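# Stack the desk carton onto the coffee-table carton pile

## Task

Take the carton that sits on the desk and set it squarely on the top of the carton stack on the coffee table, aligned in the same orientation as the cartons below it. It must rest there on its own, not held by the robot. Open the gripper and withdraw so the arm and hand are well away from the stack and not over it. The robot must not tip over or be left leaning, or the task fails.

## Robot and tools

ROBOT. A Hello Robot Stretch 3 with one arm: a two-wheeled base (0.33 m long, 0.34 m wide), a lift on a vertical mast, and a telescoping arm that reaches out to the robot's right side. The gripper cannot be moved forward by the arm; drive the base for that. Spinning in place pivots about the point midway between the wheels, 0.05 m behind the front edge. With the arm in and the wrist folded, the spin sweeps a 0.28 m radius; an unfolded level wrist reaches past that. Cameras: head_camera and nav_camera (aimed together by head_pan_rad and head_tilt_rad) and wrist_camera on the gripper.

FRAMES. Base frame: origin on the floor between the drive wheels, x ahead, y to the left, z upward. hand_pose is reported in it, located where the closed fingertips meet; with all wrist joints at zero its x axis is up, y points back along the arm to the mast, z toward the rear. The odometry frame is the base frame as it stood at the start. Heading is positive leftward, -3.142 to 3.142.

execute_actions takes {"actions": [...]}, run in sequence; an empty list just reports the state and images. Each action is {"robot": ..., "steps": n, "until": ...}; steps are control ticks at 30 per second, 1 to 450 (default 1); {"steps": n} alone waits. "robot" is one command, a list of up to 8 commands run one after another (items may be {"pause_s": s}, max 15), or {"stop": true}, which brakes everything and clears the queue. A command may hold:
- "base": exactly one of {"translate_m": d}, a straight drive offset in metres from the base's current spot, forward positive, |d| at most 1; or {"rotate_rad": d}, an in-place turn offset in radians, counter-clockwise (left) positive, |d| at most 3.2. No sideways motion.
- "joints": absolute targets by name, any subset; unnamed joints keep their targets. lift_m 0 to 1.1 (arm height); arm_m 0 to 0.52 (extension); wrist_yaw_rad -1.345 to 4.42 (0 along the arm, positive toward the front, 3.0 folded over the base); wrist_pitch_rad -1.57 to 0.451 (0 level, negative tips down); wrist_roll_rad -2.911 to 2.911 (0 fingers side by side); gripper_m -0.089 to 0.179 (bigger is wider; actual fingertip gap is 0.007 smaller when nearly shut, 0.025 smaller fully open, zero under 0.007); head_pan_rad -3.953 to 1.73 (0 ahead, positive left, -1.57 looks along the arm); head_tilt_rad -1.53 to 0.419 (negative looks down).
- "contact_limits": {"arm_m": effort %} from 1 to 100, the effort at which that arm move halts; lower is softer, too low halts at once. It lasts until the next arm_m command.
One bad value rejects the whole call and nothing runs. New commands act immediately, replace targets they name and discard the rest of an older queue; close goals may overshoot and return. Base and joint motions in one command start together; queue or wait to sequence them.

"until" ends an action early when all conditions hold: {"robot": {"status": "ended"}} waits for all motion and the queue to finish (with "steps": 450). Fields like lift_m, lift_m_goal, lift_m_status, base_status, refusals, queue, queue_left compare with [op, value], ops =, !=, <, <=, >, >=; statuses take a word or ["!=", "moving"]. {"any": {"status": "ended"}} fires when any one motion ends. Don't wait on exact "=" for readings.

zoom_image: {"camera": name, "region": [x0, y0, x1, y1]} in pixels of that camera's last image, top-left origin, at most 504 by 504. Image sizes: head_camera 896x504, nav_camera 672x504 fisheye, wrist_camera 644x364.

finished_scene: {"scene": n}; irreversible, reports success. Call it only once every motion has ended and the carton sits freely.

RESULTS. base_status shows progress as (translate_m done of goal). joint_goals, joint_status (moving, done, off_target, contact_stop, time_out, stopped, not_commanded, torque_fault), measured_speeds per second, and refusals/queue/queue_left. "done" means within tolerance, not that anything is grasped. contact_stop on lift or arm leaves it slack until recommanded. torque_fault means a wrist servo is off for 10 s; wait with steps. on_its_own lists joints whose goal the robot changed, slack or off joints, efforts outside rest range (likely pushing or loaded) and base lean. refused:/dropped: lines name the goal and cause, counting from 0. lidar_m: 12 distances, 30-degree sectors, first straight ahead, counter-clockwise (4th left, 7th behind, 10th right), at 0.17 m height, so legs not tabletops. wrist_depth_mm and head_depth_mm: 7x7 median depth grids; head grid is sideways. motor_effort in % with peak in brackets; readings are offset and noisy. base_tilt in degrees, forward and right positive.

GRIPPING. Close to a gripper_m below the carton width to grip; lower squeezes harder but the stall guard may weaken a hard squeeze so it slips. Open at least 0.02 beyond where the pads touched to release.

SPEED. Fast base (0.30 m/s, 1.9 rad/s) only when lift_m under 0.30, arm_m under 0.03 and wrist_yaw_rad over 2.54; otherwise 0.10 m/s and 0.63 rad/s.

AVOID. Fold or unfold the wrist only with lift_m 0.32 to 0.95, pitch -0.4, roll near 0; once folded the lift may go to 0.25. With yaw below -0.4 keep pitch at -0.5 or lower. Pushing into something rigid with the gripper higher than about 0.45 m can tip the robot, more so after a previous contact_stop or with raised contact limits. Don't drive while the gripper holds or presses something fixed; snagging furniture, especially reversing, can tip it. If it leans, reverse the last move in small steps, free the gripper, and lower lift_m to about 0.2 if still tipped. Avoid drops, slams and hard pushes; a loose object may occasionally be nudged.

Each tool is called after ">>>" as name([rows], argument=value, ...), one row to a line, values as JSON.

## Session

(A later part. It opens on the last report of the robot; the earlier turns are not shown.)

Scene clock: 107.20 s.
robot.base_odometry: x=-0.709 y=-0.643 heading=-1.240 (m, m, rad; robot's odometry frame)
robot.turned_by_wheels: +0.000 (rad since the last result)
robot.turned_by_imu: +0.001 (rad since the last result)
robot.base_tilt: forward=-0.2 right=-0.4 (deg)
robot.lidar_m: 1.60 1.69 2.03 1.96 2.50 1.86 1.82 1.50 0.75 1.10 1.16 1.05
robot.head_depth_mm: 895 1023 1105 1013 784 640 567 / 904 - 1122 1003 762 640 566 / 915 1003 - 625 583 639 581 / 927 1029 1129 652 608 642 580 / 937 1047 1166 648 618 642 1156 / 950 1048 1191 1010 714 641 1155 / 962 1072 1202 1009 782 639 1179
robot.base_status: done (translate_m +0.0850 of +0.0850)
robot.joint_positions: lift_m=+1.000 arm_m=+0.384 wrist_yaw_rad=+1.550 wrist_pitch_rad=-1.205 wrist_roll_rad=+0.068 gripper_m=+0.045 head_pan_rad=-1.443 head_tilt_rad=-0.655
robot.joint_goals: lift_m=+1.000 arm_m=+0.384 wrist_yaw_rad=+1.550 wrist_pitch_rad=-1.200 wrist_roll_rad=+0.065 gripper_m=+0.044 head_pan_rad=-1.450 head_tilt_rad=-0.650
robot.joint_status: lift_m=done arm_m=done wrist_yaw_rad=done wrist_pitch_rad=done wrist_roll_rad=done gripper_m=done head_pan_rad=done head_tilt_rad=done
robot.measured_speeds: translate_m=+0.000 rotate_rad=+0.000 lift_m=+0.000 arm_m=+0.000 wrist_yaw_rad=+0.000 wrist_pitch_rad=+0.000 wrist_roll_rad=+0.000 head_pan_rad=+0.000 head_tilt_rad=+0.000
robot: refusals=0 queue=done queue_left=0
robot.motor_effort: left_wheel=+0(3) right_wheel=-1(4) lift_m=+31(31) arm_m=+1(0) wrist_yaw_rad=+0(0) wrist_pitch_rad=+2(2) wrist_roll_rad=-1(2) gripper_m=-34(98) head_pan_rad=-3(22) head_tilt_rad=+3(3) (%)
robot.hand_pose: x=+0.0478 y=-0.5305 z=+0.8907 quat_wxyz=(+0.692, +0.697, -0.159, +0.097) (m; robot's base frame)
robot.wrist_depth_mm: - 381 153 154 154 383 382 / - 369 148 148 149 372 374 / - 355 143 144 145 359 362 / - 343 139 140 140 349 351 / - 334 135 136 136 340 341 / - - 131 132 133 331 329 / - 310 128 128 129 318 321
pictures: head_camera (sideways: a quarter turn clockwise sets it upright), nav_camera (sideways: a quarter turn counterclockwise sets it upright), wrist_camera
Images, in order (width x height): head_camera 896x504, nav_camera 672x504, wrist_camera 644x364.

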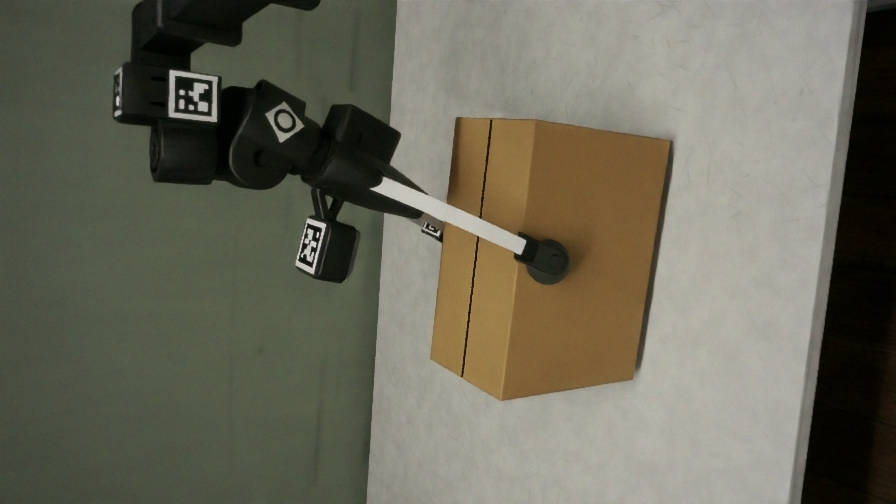

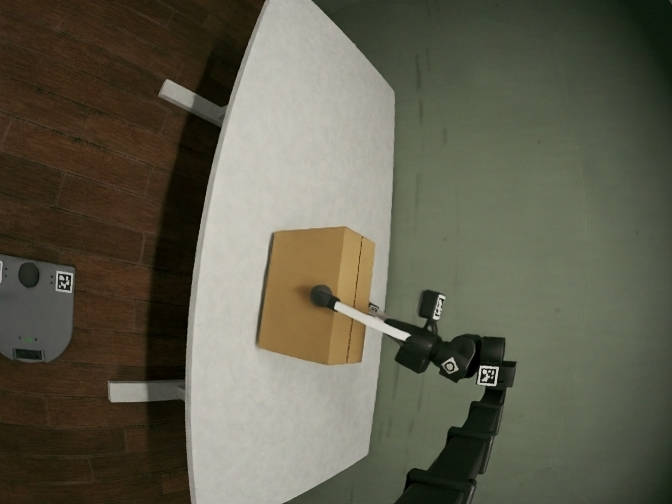

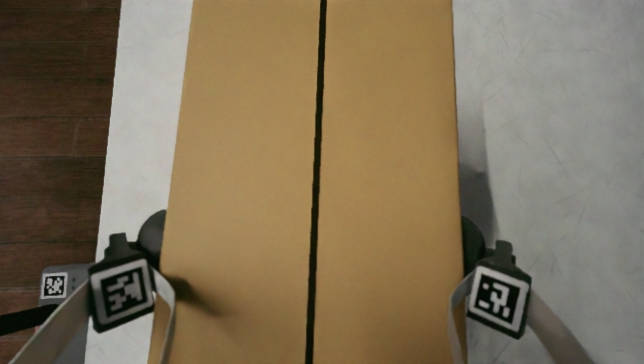

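>>> execute_actions([
  {"robot":[{"joints":{"lift_m":1.03,"arm_m":0.1,"head_pan_rad":-0.5,"head_tilt_rad":-0.7},"base":{"rotate_rad":1.845}},{"base":{"translate_m":1.0}},{"base":{"translate_m":0.4}}],"steps":450,"until":{"robot":{"status":"ended"}}},
  {"steps":450,"until":{"robot":{"status":"ended"}}},
])

Scene clock: 138.67 s.
robot.base_odometry: x=+0.442 y=+0.153 heading=+0.605 (m, m, rad; robot's odometry frame)
robot.turned_by_wheels: +1.845 (rad since the last result)
robot.turned_by_imu: +1.822 (rad since the last result)
robot.base_tilt: forward=-0.2 right=-0.5 (deg)
robot.lidar_m: 2.32 1.57 1.39 1.40 1.66 1.98 2.36 2.36 2.18 1.19 1.21 0.64
robot.head_depth_mm: 2182 2471 2672 1411 1116 370 329 / 2138 2370 2657 925 1058 1059 401 / 2094 2326 2504 975 1084 1284 1208 / 2044 2249 2535 1311 1152 1314 1211 / 2000 2228 2482 2166 1658 1421 1210 / 1963 2154 2407 2194 1722 1413 1201 / 1897 2109 2325 2177 1720 1418 1205
robot.base_status: done (translate_m +0.4000 of +0.4000)
robot.joint_positions: lift_m=+1.030 arm_m=+0.100 wrist_yaw_rad=+1.550 wrist_pitch_rad=-1.207 wrist_roll_rad=+0.068 gripper_m=+0.087 head_pan_rad=-0.507 head_tilt_rad=-0.692
robot.joint_goals: lift_m=+1.030 arm_m=+0.100 wrist_yaw_rad=+1.550 wrist_pitch_rad=-1.200 wrist_roll_rad=+0.065 gripper_m=+0.086 head_pan_rad=-0.500 head_tilt_rad=-0.700
robot.joint_status: lift_m=done arm_m=done wrist_yaw_rad=done wrist_pitch_rad=done wrist_roll_rad=done gripper_m=done head_pan_rad=done head_tilt_rad=done
robot.measured_speeds: translate_m=+0.000 rotate_rad=+0.000 lift_m=+0.000 arm_m=+0.000 wrist_yaw_rad=+0.000 wrist_pitch_rad=+0.000 wrist_roll_rad=+0.000 head_pan_rad=+0.000 head_tilt_rad=+0.000
robot: refusals=0 queue=done queue_left=0
robot.on_its_own: gripper_m is held at +0.086, not at your +0.040, by its stall guard, which is not easing now
robot.motor_effort: left_wheel=-1(6) right_wheel=+0(6) lift_m=+32(31) arm_m=-3(3) wrist_yaw_rad=+0(0) wrist_pitch_rad=+3(3) wrist_roll_rad=-1(1) gripper_m=-19(35) head_pan_rad=+4(42) head_tilt_rad=-3(8) (%)
robot.hand_pose: x=+0.0472 y=-0.2469 z=+0.9205 quat_wxyz=(+0.692, +0.698, -0.158, +0.097) (m; robot's base frame)
robot.wrist_depth_mm: - - 153 153 155 722 730 / - - 148 149 150 - 737 / - - 143 144 145 - - / - - 139 140 141 - - / - - 135 136 137 - - / - - 131 132 132 - - / - - 128 128 129 - -
pictures: head_camera (sideways: a quarter turn clockwise sets it upright), nav_camera (sideways: a quarter turn counterclockwise sets it upright), wrist_camera
Images, in order (width x height): head_camera 896x504, nav_camera 672x504, wrist_camera 644x364.

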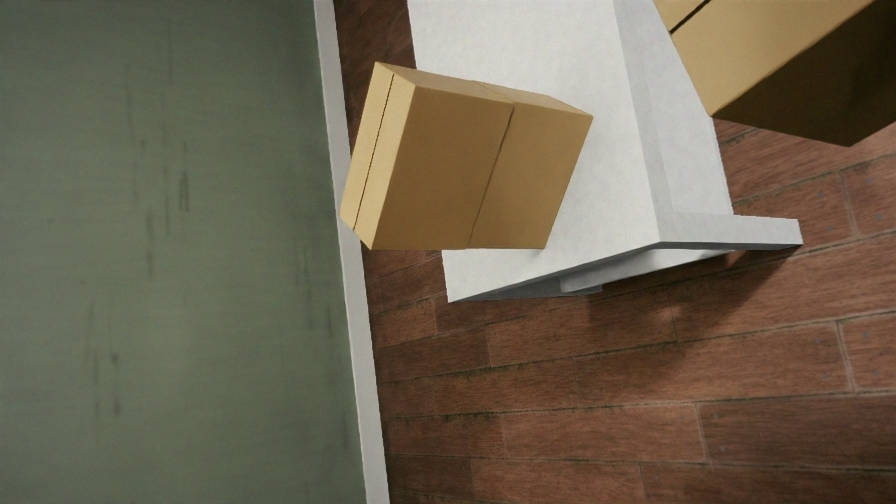

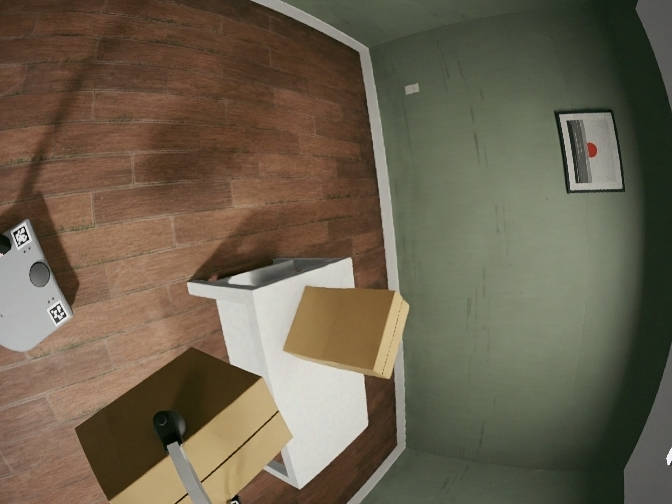

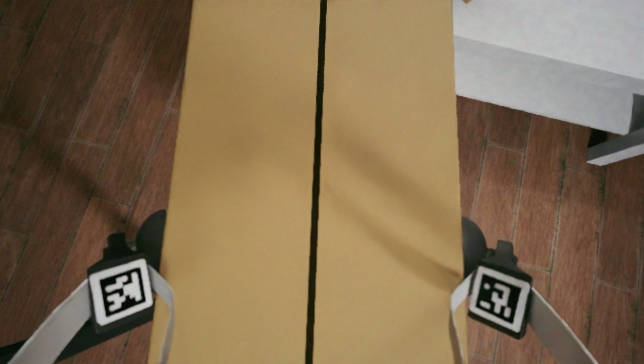

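>>> execute_actions([
  {"robot":[{"joints":{"lift_m":1.095,"head_pan_rad":-1.45,"head_tilt_rad":-0.7},"base":{"translate_m":0.36}},{"base":{"rotate_rad":0.58}},{"base":{"translate_m":-0.03},"joints":{"arm_m":0.4}}],"steps":450,"until":{"robot":{"status":"ended"}}},
])

Scene clock: 155.90 s.
robot.base_odometry: x=+0.727 y=+0.330 heading=+1.185 (m, m, rad; robot's odometry frame)
robot.turned_by_wheels: +0.580 (rad since the last result)
robot.turned_by_imu: +0.573 (rad since the last result)
robot.base_tilt: forward=-0.1 right=-0.5 (deg)
robot.lidar_m: 1.43 1.31 1.31 1.63 2.30 2.67 2.39 2.44 1.14 0.39 0.83 2.01
robot.head_depth_mm: 2540 2791 2880 1406 1111 973 1217 / - 2747 2834 722 799 894 1160 / 2163 2413 592 538 800 899 837 / 2058 2361 2451 564 821 915 1041 / 1931 2153 624 568 1051 1194 1181 / 1836 1984 2154 620 1614 1392 1206 / 1739 1879 2080 2156 1715 1416 1209
robot.base_status: done (translate_m -0.0300 of -0.0300)
robot.joint_positions: lift_m=+1.095 arm_m=+0.400 wrist_yaw_rad=+1.550 wrist_pitch_rad=-1.207 wrist_roll_rad=+0.068 gripper_m=+0.087 head_pan_rad=-1.443 head_tilt_rad=-0.692
robot.joint_goals: lift_m=+1.095 arm_m=+0.400 wrist_yaw_rad=+1.550 wrist_pitch_rad=-1.200 wrist_roll_rad=+0.065 gripper_m=+0.086 head_pan_rad=-1.450 head_tilt_rad=-0.700
robot.joint_status: lift_m=done arm_m=done wrist_yaw_rad=done wrist_pitch_rad=done wrist_roll_rad=done gripper_m=done head_pan_rad=done head_tilt_rad=done
robot.measured_speeds: translate_m=+0.000 rotate_rad=+0.000 lift_m=+0.000 arm_m=+0.000 wrist_yaw_rad=+0.000 wrist_pitch_rad=+0.000 wrist_roll_rad=+0.000 head_pan_rad=+0.000 head_tilt_rad=+0.000
robot: refusals=0 queue=done queue_left=0
robot.on_its_own: gripper_m is held at +0.086, not at your +0.040, by its stall guard, which is not easing now
robot.motor_effort: left_wheel=-1(6) right_wheel=+1(4) lift_m=+31(33) arm_m=+2(3) wrist_yaw_rad=+0(0) wrist_pitch_rad=+3(3) wrist_roll_rad=-1(1) gripper_m=-20(20) head_pan_rad=-3(41) head_tilt_rad=-3(3) (%)
robot.hand_pose: x=+0.0472 y=-0.5464 z=+0.9855 quat_wxyz=(+0.692, +0.698, -0.158, +0.097) (m; robot's base frame)
robot.wrist_depth_mm: - - 153 154 155 - - / - - 148 149 150 - - / - - 144 144 145 - - / - - 139 140 141 - - / - - 135 135 136 703 - / - - 131 131 132 - 685 / - 127 128 128 128 328 674
pictures: head_camera (sideways: a quarter turn clockwise sets it upright), nav_camera (sideways: a quarter turn counterclockwise sets it upright), wrist_camera
Images, in order (width x height): head_camera 896x504, nav_camera 672x504, wrist_camera 644x364.

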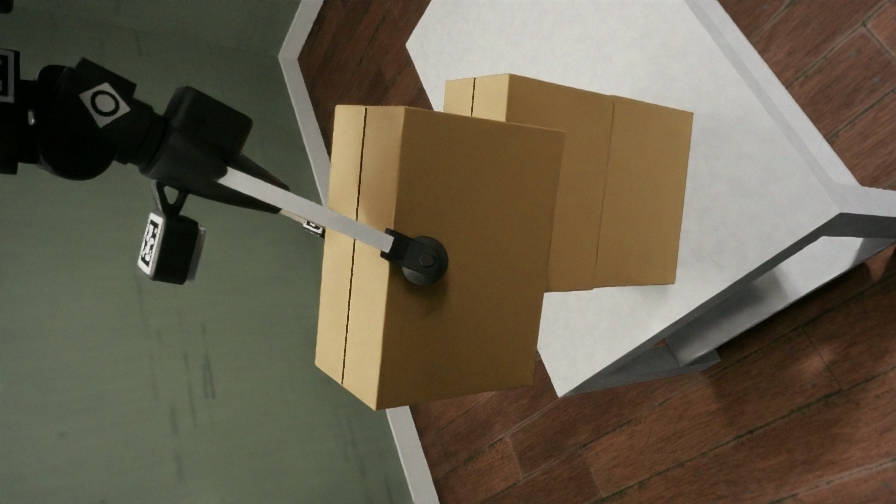

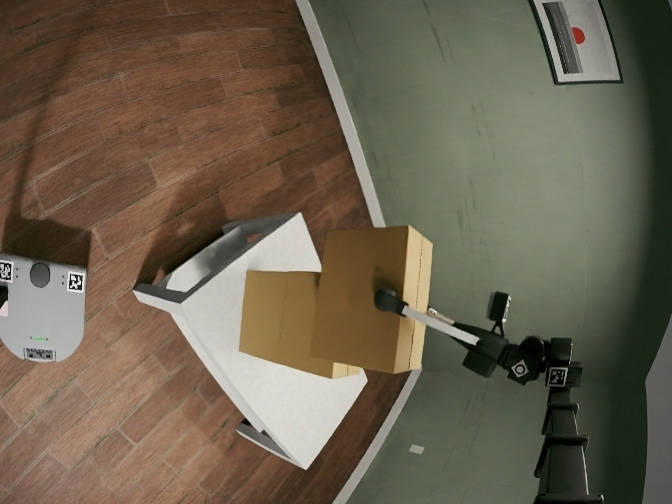

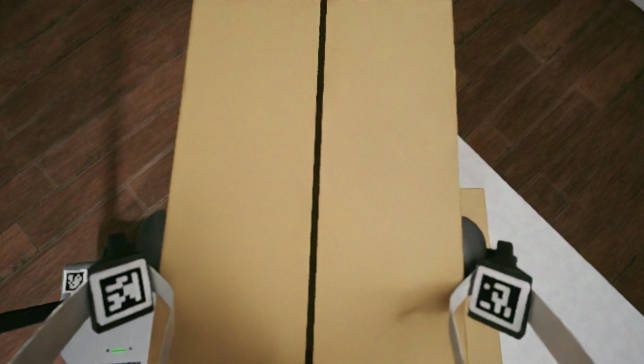

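>>> execute_actions([
  {"robot":[{"base":{"rotate_rad":0.55}},{"base":{"translate_m":-0.09}},{"base":{"rotate_rad":-0.55}},{"joints":{"arm_m":0.48,"head_pan_rad":-1.3}}],"steps":450,"until":{"robot":{"status":"ended"}}},
])

Scene clock: 172.90 s.
robot.base_odometry: x=+0.742 y=+0.241 heading=+1.185 (m, m, rad; robot's odometry frame)
robot.turned_by_wheels: +0.000 (rad since the last result)
robot.turned_by_imu: +0.001 (rad since the last result)
robot.base_tilt: forward=-0.1 right=-0.4 (deg)
robot.lidar_m: 1.53 1.40 1.41 1.74 2.29 2.62 2.31 2.35 1.05 0.35 0.82 2.02
robot.head_depth_mm: - 2630 2696 1265 1114 921 1152 / 2090 2385 606 621 700 860 1059 / 1987 2267 658 649 733 859 820 / 1935 2118 626 681 766 877 819 / 1817 2004 2240 2171 1077 1163 1183 / 1737 1919 2145 2169 1715 1423 1209 / 1677 1823 2038 2166 1730 1416 1212
robot.base_status: done (rotate_rad -0.5499 of -0.5500)
robot.joint_positions: lift_m=+1.095 arm_m=+0.480 wrist_yaw_rad=+1.550 wrist_pitch_rad=-1.208 wrist_roll_rad=+0.068 gripper_m=+0.087 head_pan_rad=-1.307 head_tilt_rad=-0.692
robot.joint_goals: lift_m=+1.095 arm_m=+0.480 wrist_yaw_rad=+1.550 wrist_pitch_rad=-1.200 wrist_roll_rad=+0.065 gripper_m=+0.086 head_pan_rad=-1.300 head_tilt_rad=-0.700
robot.joint_status: lift_m=done arm_m=done wrist_yaw_rad=done wrist_pitch_rad=done wrist_roll_rad=done gripper_m=done head_pan_rad=done head_tilt_rad=done
robot.measured_speeds: translate_m=+0.000 rotate_rad=+0.000 lift_m=+0.000 arm_m=+0.000 wrist_yaw_rad=+0.000 wrist_pitch_rad=+0.000 wrist_roll_rad=+0.000 head_pan_rad=+0.000 head_tilt_rad=+0.000
robot: refusals=0 queue=done queue_left=0
robot.on_its_own: gripper_m is held at +0.086, not at your +0.040, by its stall guard, which is not easing now
robot.motor_effort: left_wheel=+1(7) right_wheel=-1(6) lift_m=+31(31) arm_m=+2(2) wrist_yaw_rad=+0(0) wrist_pitch_rad=+3(3) wrist_roll_rad=-1(1) gripper_m=-19(19) head_pan_rad=+3(17) head_tilt_rad=-3(2) (%)
robot.hand_pose: x=+0.0470 y=-0.6264 z=+0.9855 quat_wxyz=(+0.692, +0.698, -0.158, +0.096) (m; robot's base frame)
robot.wrist_depth_mm: - - 153 154 155 - - / - - 148 149 150 - - / - - 144 144 145 - - / - - 139 140 141 - - / - - 135 136 136 707 - / - - 131 132 132 - - / - 127 128 128 129 664 669
pictures: head_camera (sideways: a quarter turn clockwise sets it upright), nav_camera (sideways: a quarter turn counterclockwise sets it upright), wrist_camera
Images, in order (width x height): head_camera 896x504, nav_camera 672x504, wrist_camera 644x364.

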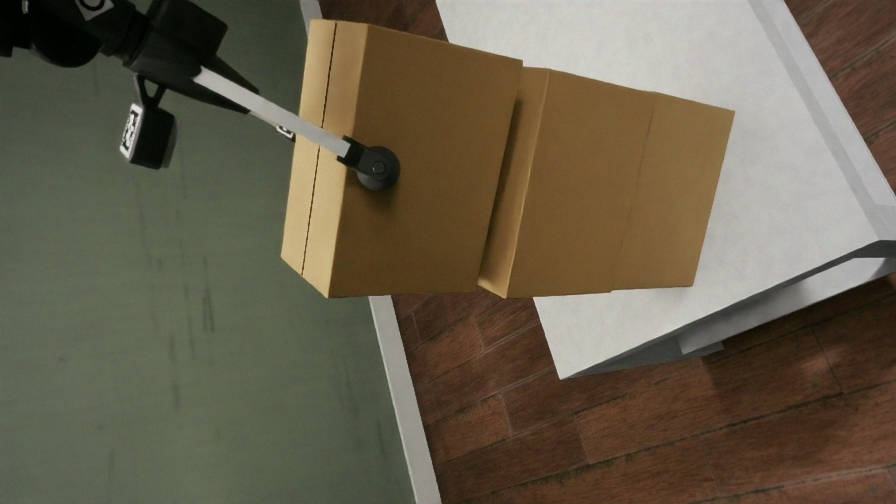

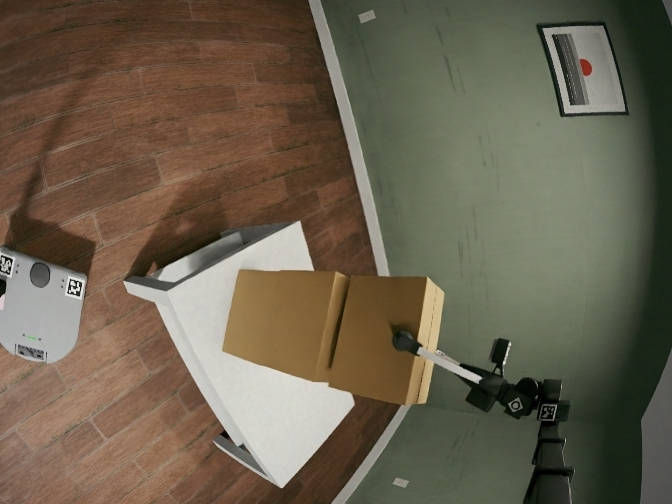

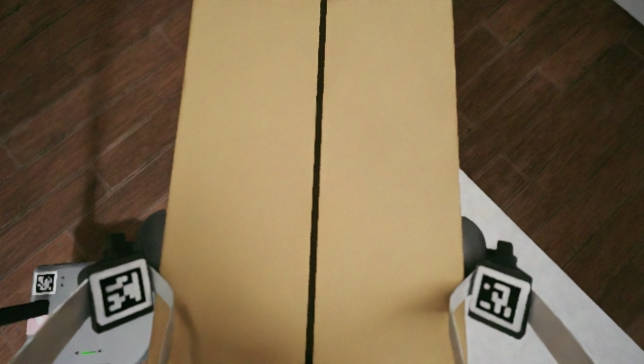

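>>> execute_actions([
  {"robot":[{"base":{"translate_m":0.004},"joints":{"arm_m":0.472,"wrist_yaw_rad":1.578}},{"joints":{"lift_m":1.078}}],"steps":450,"until":{"robot":{"status":"ended"}}},
])

>>> zoom_image(camera="head_camera", region=[380,20,680,330])

Scene clock: 180.13 s.
robot.base_odometry: x=+0.743 y=+0.245 heading=+1.185 (m, m, rad; robot's odometry frame)
robot.turned_by_wheels: +0.000 (rad since the last result)
robot.turned_by_imu: +0.000 (rad since the last result)
robot.base_tilt: forward=-0.2 right=-0.5 (deg)
robot.lidar_m: 1.52 1.39 1.40 1.74 2.30 2.62 2.31 2.35 1.06 0.35 0.82 2.02
robot.head_depth_mm: - - 2749 1270 1118 920 1154 / 2118 2364 628 613 701 861 1052 / 1997 2252 661 645 734 857 820 / 1887 2113 661 663 766 878 819 / 1810 2011 2233 2076 1119 1190 1185 / 1738 1919 2140 2180 1723 1420 1205 / 1666 1823 2006 2157 1721 1421 1215
robot.base_status: done (translate_m +0.0040 of +0.0040)
robot.joint_positions: lift_m=+1.078 arm_m=+0.472 wrist_yaw_rad=+1.575 wrist_pitch_rad=-1.208 wrist_roll_rad=+0.068 gripper_m=+0.087 head_pan_rad=-1.307 head_tilt_rad=-0.692
robot.joint_goals: lift_m=+1.078 arm_m=+0.472 wrist_yaw_rad=+1.578 wrist_pitch_rad=-1.200 wrist_roll_rad=+0.065 gripper_m=+0.086 head_pan_rad=-1.300 head_tilt_rad=-0.700
robot.joint_status: lift_m=done arm_m=done wrist_yaw_rad=done wrist_pitch_rad=done wrist_roll_rad=done gripper_m=done head_pan_rad=done head_tilt_rad=done
robot.measured_speeds: translate_m=+0.000 rotate_rad=+0.000 lift_m=+0.000 arm_m=+0.000 wrist_yaw_rad=+0.000 wrist_pitch_rad=+0.000 wrist_roll_rad=+0.000 head_pan_rad=+0.000 head_tilt_rad=+0.000
robot: refusals=0 queue=done queue_left=0
robot.on_its_own: gripper_m is held at +0.086, not at your +0.040, by its stall guard, which is not easing now
robot.motor_effort: left_wheel=+2(5) right_wheel=-3(2) lift_m=+26(35) arm_m=-3(2) wrist_yaw_rad=+2(2) wrist_pitch_rad=+3(3) wrist_roll_rad=-1(1) gripper_m=-19(20) head_pan_rad=+3(3) head_tilt_rad=-3(3) (%)
robot.hand_pose: x=+0.0471 y=-0.6171 z=+0.9687 quat_wxyz=(+0.691, +0.700, -0.149, +0.105) (m; robot's base frame)
robot.wrist_depth_mm: - - 153 154 155 - - / - - 148 149 149 - - / - - 144 144 145 - - / - - 139 140 141 - - / - - 135 136 136 688 - / - - 131 132 132 - - / - 128 127 128 129 651 651
pictures: head_camera (sideways: a quarter turn clockwise sets it upright), nav_camera (sideways: a quarter turn counterclockwise sets it upright), wrist_camera
Images, in order (width x height): head_camera 896x504, nav_camera 672x504, wrist_camera 644x364.

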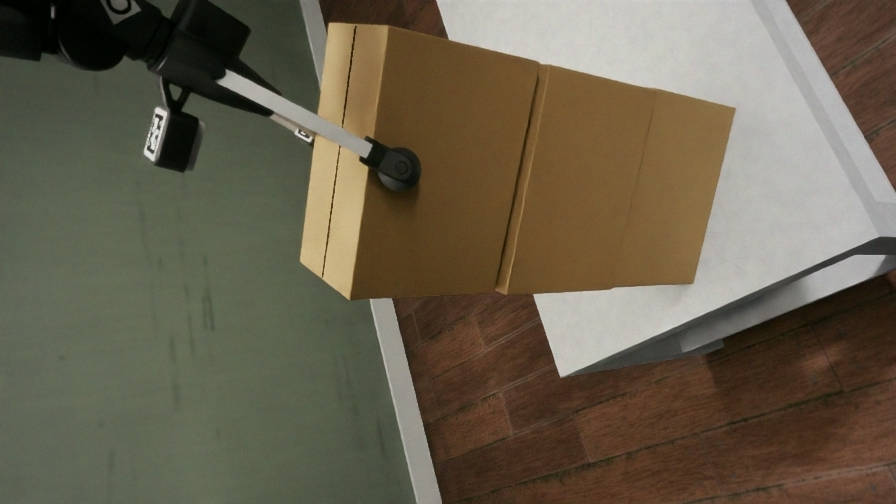

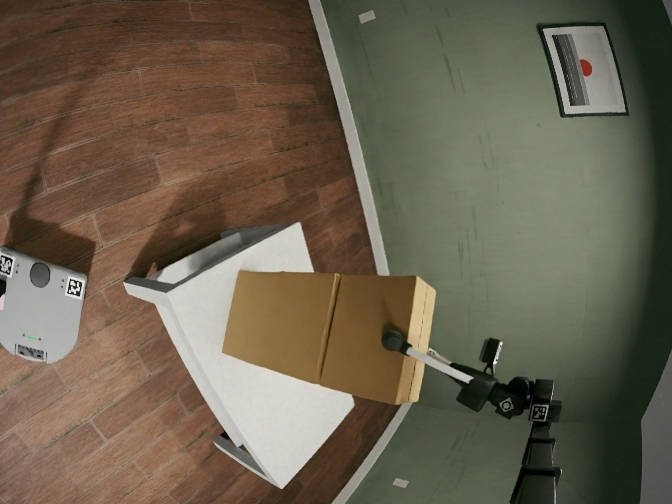

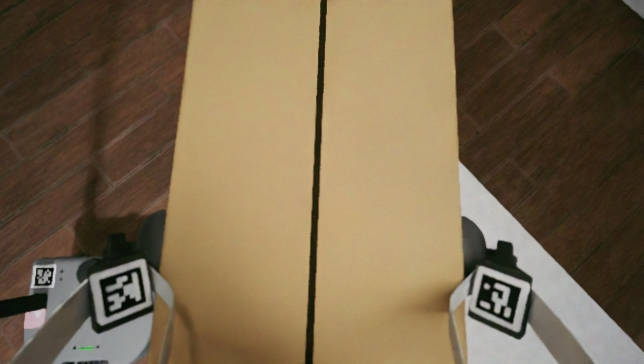

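Region (380, 20, 680, 330) of head_camera's 896x504 image, scaled by 1.626, with more detail than that image has; it fills the left 488 columns of this view, and the rest is white.

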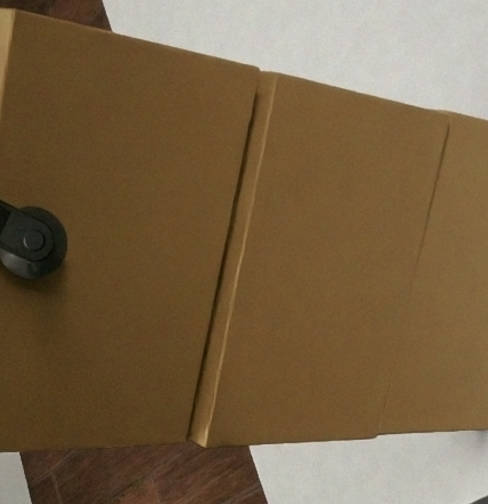

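>>> execute_actions([
  {"robot":[{"joints":{"arm_m":0.467}},{"joints":{"lift_m":1.068}}],"steps":450,"until":{"robot":{"status":"ended"}}},
])

>>> zoom_image(camera="head_camera", region=[380,20,680,330])

Scene clock: 184.57 s.
robot.base_odometry: x=+0.743 y=+0.245 heading=+1.185 (m, m, rad; robot's odometry frame)
robot.turned_by_wheels: +0.000 (rad since the last result)
robot.turned_by_imu: +0.000 (rad since the last result)
robot.base_tilt: forward=-0.1 right=-0.5 (deg)
robot.lidar_m: 1.52 1.39 1.40 1.73 2.30 2.62 2.31 2.35 1.06 0.35 0.82 2.01
robot.head_depth_mm: - - 2736 1263 1112 927 1159 / 2117 2310 647 606 701 858 1050 / 2006 2207 1513 642 733 855 820 / 1905 2115 682 661 765 875 819 / 1812 2040 2264 2092 1115 1180 1181 / 1743 1932 2152 2161 1726 1415 1204 / 1679 1862 2014 2158 1727 1412 1204
robot.base_status: done (translate_m +0.0040 of +0.0040)
robot.joint_positions: lift_m=+1.068 arm_m=+0.467 wrist_yaw_rad=+1.575 wrist_pitch_rad=-1.208 wrist_roll_rad=+0.068 gripper_m=+0.087 head_pan_rad=-1.307 head_tilt_rad=-0.692
robot.joint_goals: lift_m=+1.068 arm_m=+0.467 wrist_yaw_rad=+1.578 wrist_pitch_rad=-1.200 wrist_roll_rad=+0.065 gripper_m=+0.086 head_pan_rad=-1.300 head_tilt_rad=-0.700
robot.joint_status: lift_m=done arm_m=done wrist_yaw_rad=done wrist_pitch_rad=done wrist_roll_rad=done gripper_m=done head_pan_rad=done head_tilt_rad=done
robot.measured_speeds: translate_m=+0.000 rotate_rad=+0.000 lift_m=+0.000 arm_m=+0.000 wrist_yaw_rad=+0.000 wrist_pitch_rad=+0.000 wrist_roll_rad=+0.000 head_pan_rad=+0.000 head_tilt_rad=+0.000
robot: refusals=0 queue=done queue_left=0
robot.on_its_own: gripper_m is held at +0.086, not at your +0.040, by its stall guard, which is not easing now
robot.motor_effort: left_wheel=+1(1) right_wheel=-1(2) lift_m=+23(26) arm_m=-3(4) wrist_yaw_rad=+2(2) wrist_pitch_rad=+3(3) wrist_roll_rad=-1(1) gripper_m=-20(20) head_pan_rad=+4(3) head_tilt_rad=-3(3) (%)
robot.hand_pose: x=+0.0471 y=-0.6121 z=+0.9588 quat_wxyz=(+0.691, +0.700, -0.149, +0.105) (m; robot's base frame)
robot.wrist_depth_mm: - - 152 153 154 - - / - - 148 148 149 - - / - - 143 144 145 - - / - - 139 139 140 - - / - - 135 136 136 675 - / - - 131 132 132 - - / - 128 128 128 128 639 640
pictures: head_camera (sideways: a quarter turn clockwise sets it upright), nav_camera (sideways: a quarter turn counterclockwise sets it upright), wrist_camera
Images, in order (width x height): head_camera 896x504, nav_camera 672x504, wrist_camera 644x364.

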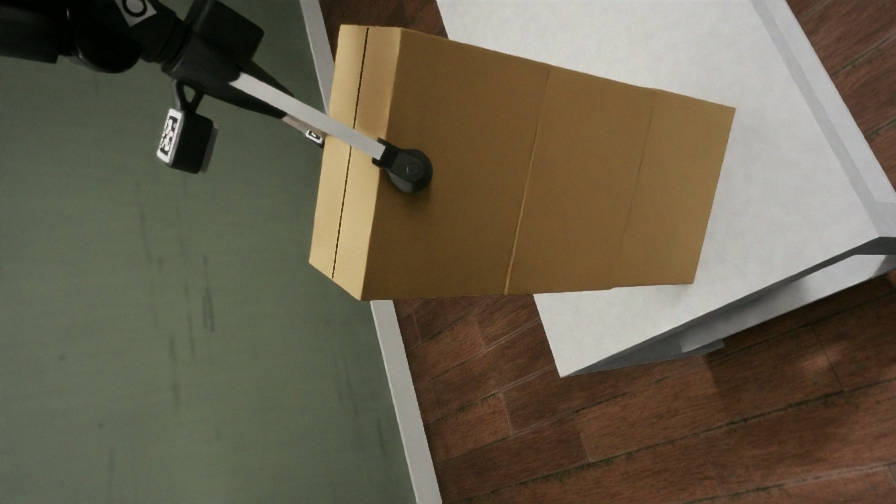

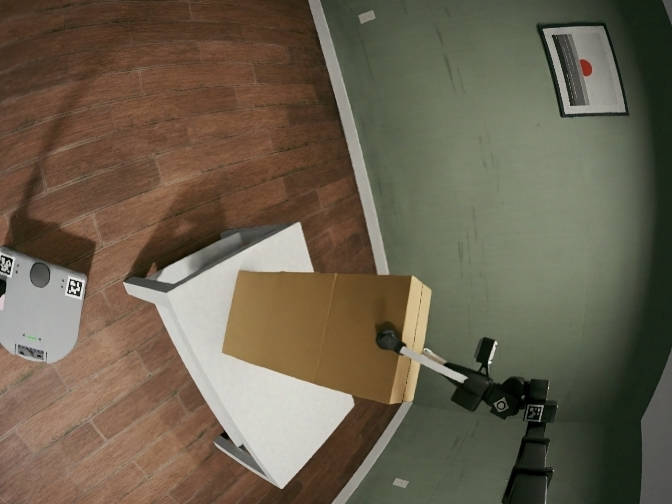

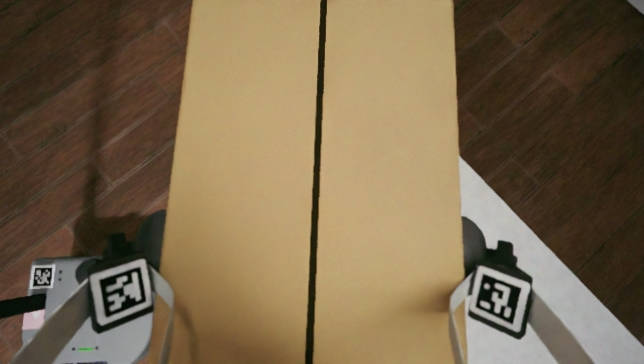

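Region (380, 20, 680, 330) of head_camera's 896x504 image, scaled by 1.626, with more detail than that image has; it fills the left 488 columns of this view, and the rest is white.

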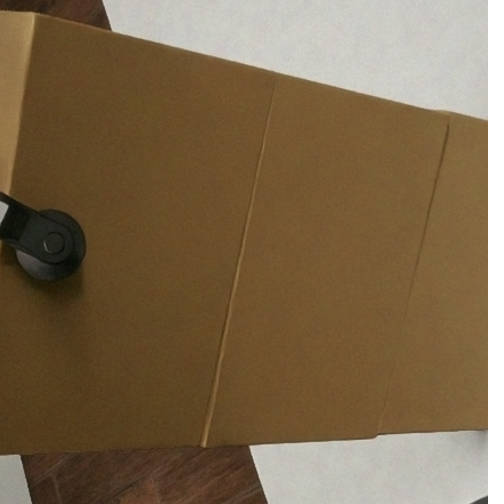

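Seated. Release and withdraw.

>>> execute_actions([
  {"robot":[{"joints":{"gripper_m":0.179}},{"joints":{"lift_m":1.1,"wrist_pitch_rad":-0.5}},{"joints":{"arm_m":0.03},"base":{"translate_m":-0.3}}],"steps":450,"until":{"robot":{"status":"ended"}}},
  {"robot":{"joints":{"head_pan_rad":-1.0}},"steps":25},
])

Scene clock: 195.10 s.
robot.base_odometry: x=+0.631 y=-0.033 heading=+1.185 (m, m, rad; robot's odometry frame)
robot.turned_by_wheels: +0.000 (rad since the last result)
robot.turned_by_imu: +0.002 (rad since the last result)
robot.base_tilt: forward=-0.2 right=-0.4 (deg)
robot.lidar_m: 1.78 1.63 1.64 2.01 2.55 2.34 2.02 2.12 0.92 1.26 0.49 0.49
robot.head_depth_mm: 1982 2199 - - - 924 1186 / 1951 - - - - 945 1154 / 1925 2091 - 671 - 924 1155 / 1905 2091 682 749 873 899 1137 / 1862 2074 725 812 962 903 1087 / 1838 2049 2300 2182 1784 1381 1212 / 1817 2031 2258 2175 1711 1342 1204
robot.base_status: done (translate_m -0.3000 of -0.3000)
robot.joint_positions: lift_m=+1.100 arm_m=+0.030 wrist_yaw_rad=+1.577 wrist_pitch_rad=-0.520 wrist_roll_rad=+0.068 gripper_m=+0.179 head_pan_rad=-1.007 head_tilt_rad=-0.692
robot.joint_goals: lift_m=+1.100 arm_m=+0.030 wrist_yaw_rad=+1.578 wrist_pitch_rad=-0.500 wrist_roll_rad=+0.065 gripper_m=+0.179 head_pan_rad=-1.000 head_tilt_rad=-0.700
robot.joint_status: lift_m=done arm_m=done wrist_yaw_rad=done wrist_pitch_rad=done wrist_roll_rad=done gripper_m=done head_pan_rad=done head_tilt_rad=done
robot.measured_speeds: translate_m=+0.000 rotate_rad=+0.000 lift_m=+0.000 arm_m=+0.000 wrist_yaw_rad=+0.000 wrist_pitch_rad=+0.000 wrist_roll_rad=+0.000 head_pan_rad=+0.000 head_tilt_rad=+0.000
robot: refusals=0 queue=done queue_left=0
robot.motor_effort: left_wheel=+1(3) right_wheel=-2(5) lift_m=+30(32) arm_m=-3(2) wrist_yaw_rad=+1(2) wrist_pitch_rad=+9(9) wrist_roll_rad=-1(1) gripper_m=+1(85) head_pan_rad=+4(23) head_tilt_rad=-3(3) (%)
robot.hand_pose: x=+0.1890 y=-0.1741 z=+1.0903 quat_wxyz=(+0.599, +0.624, -0.373, +0.335) (m; robot's base frame)
robot.wrist_depth_mm: - - - - - - - / - - - - - - - / - - - - - - - / - - - - - - 461 / - - - - - - 461 / - - - - - - 433 / - - - - - 739 442
pictures: head_camera (sideways: a quarter turn clockwise sets it upright), nav_camera (sideways: a quarter turn counterclockwise sets it upright), wrist_camera
Images, in order (width x height): head_camera 896x504, nav_camera 672x504, wrist_camera 644x364.

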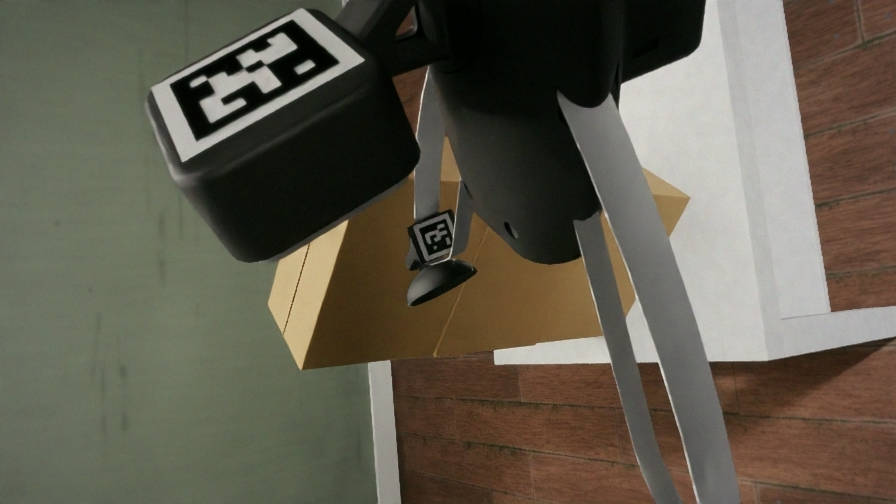

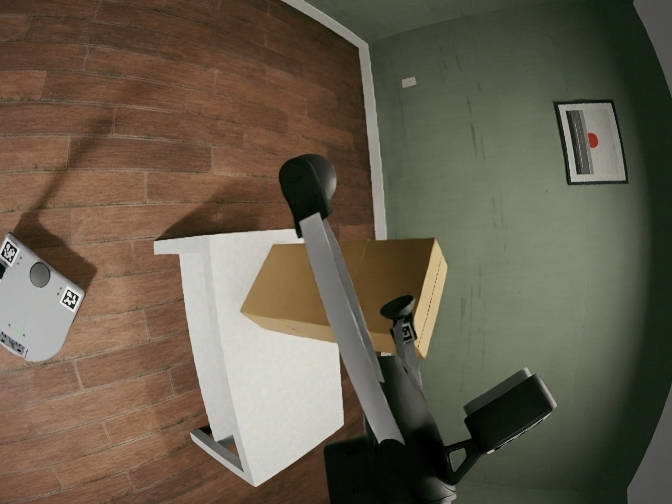

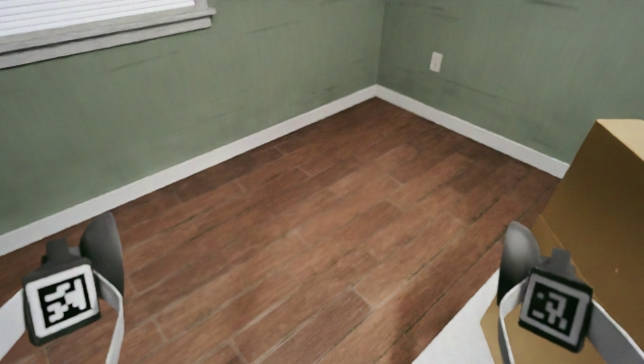

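>>> finished_scene(scene=1)

The scene is finished: the task was done.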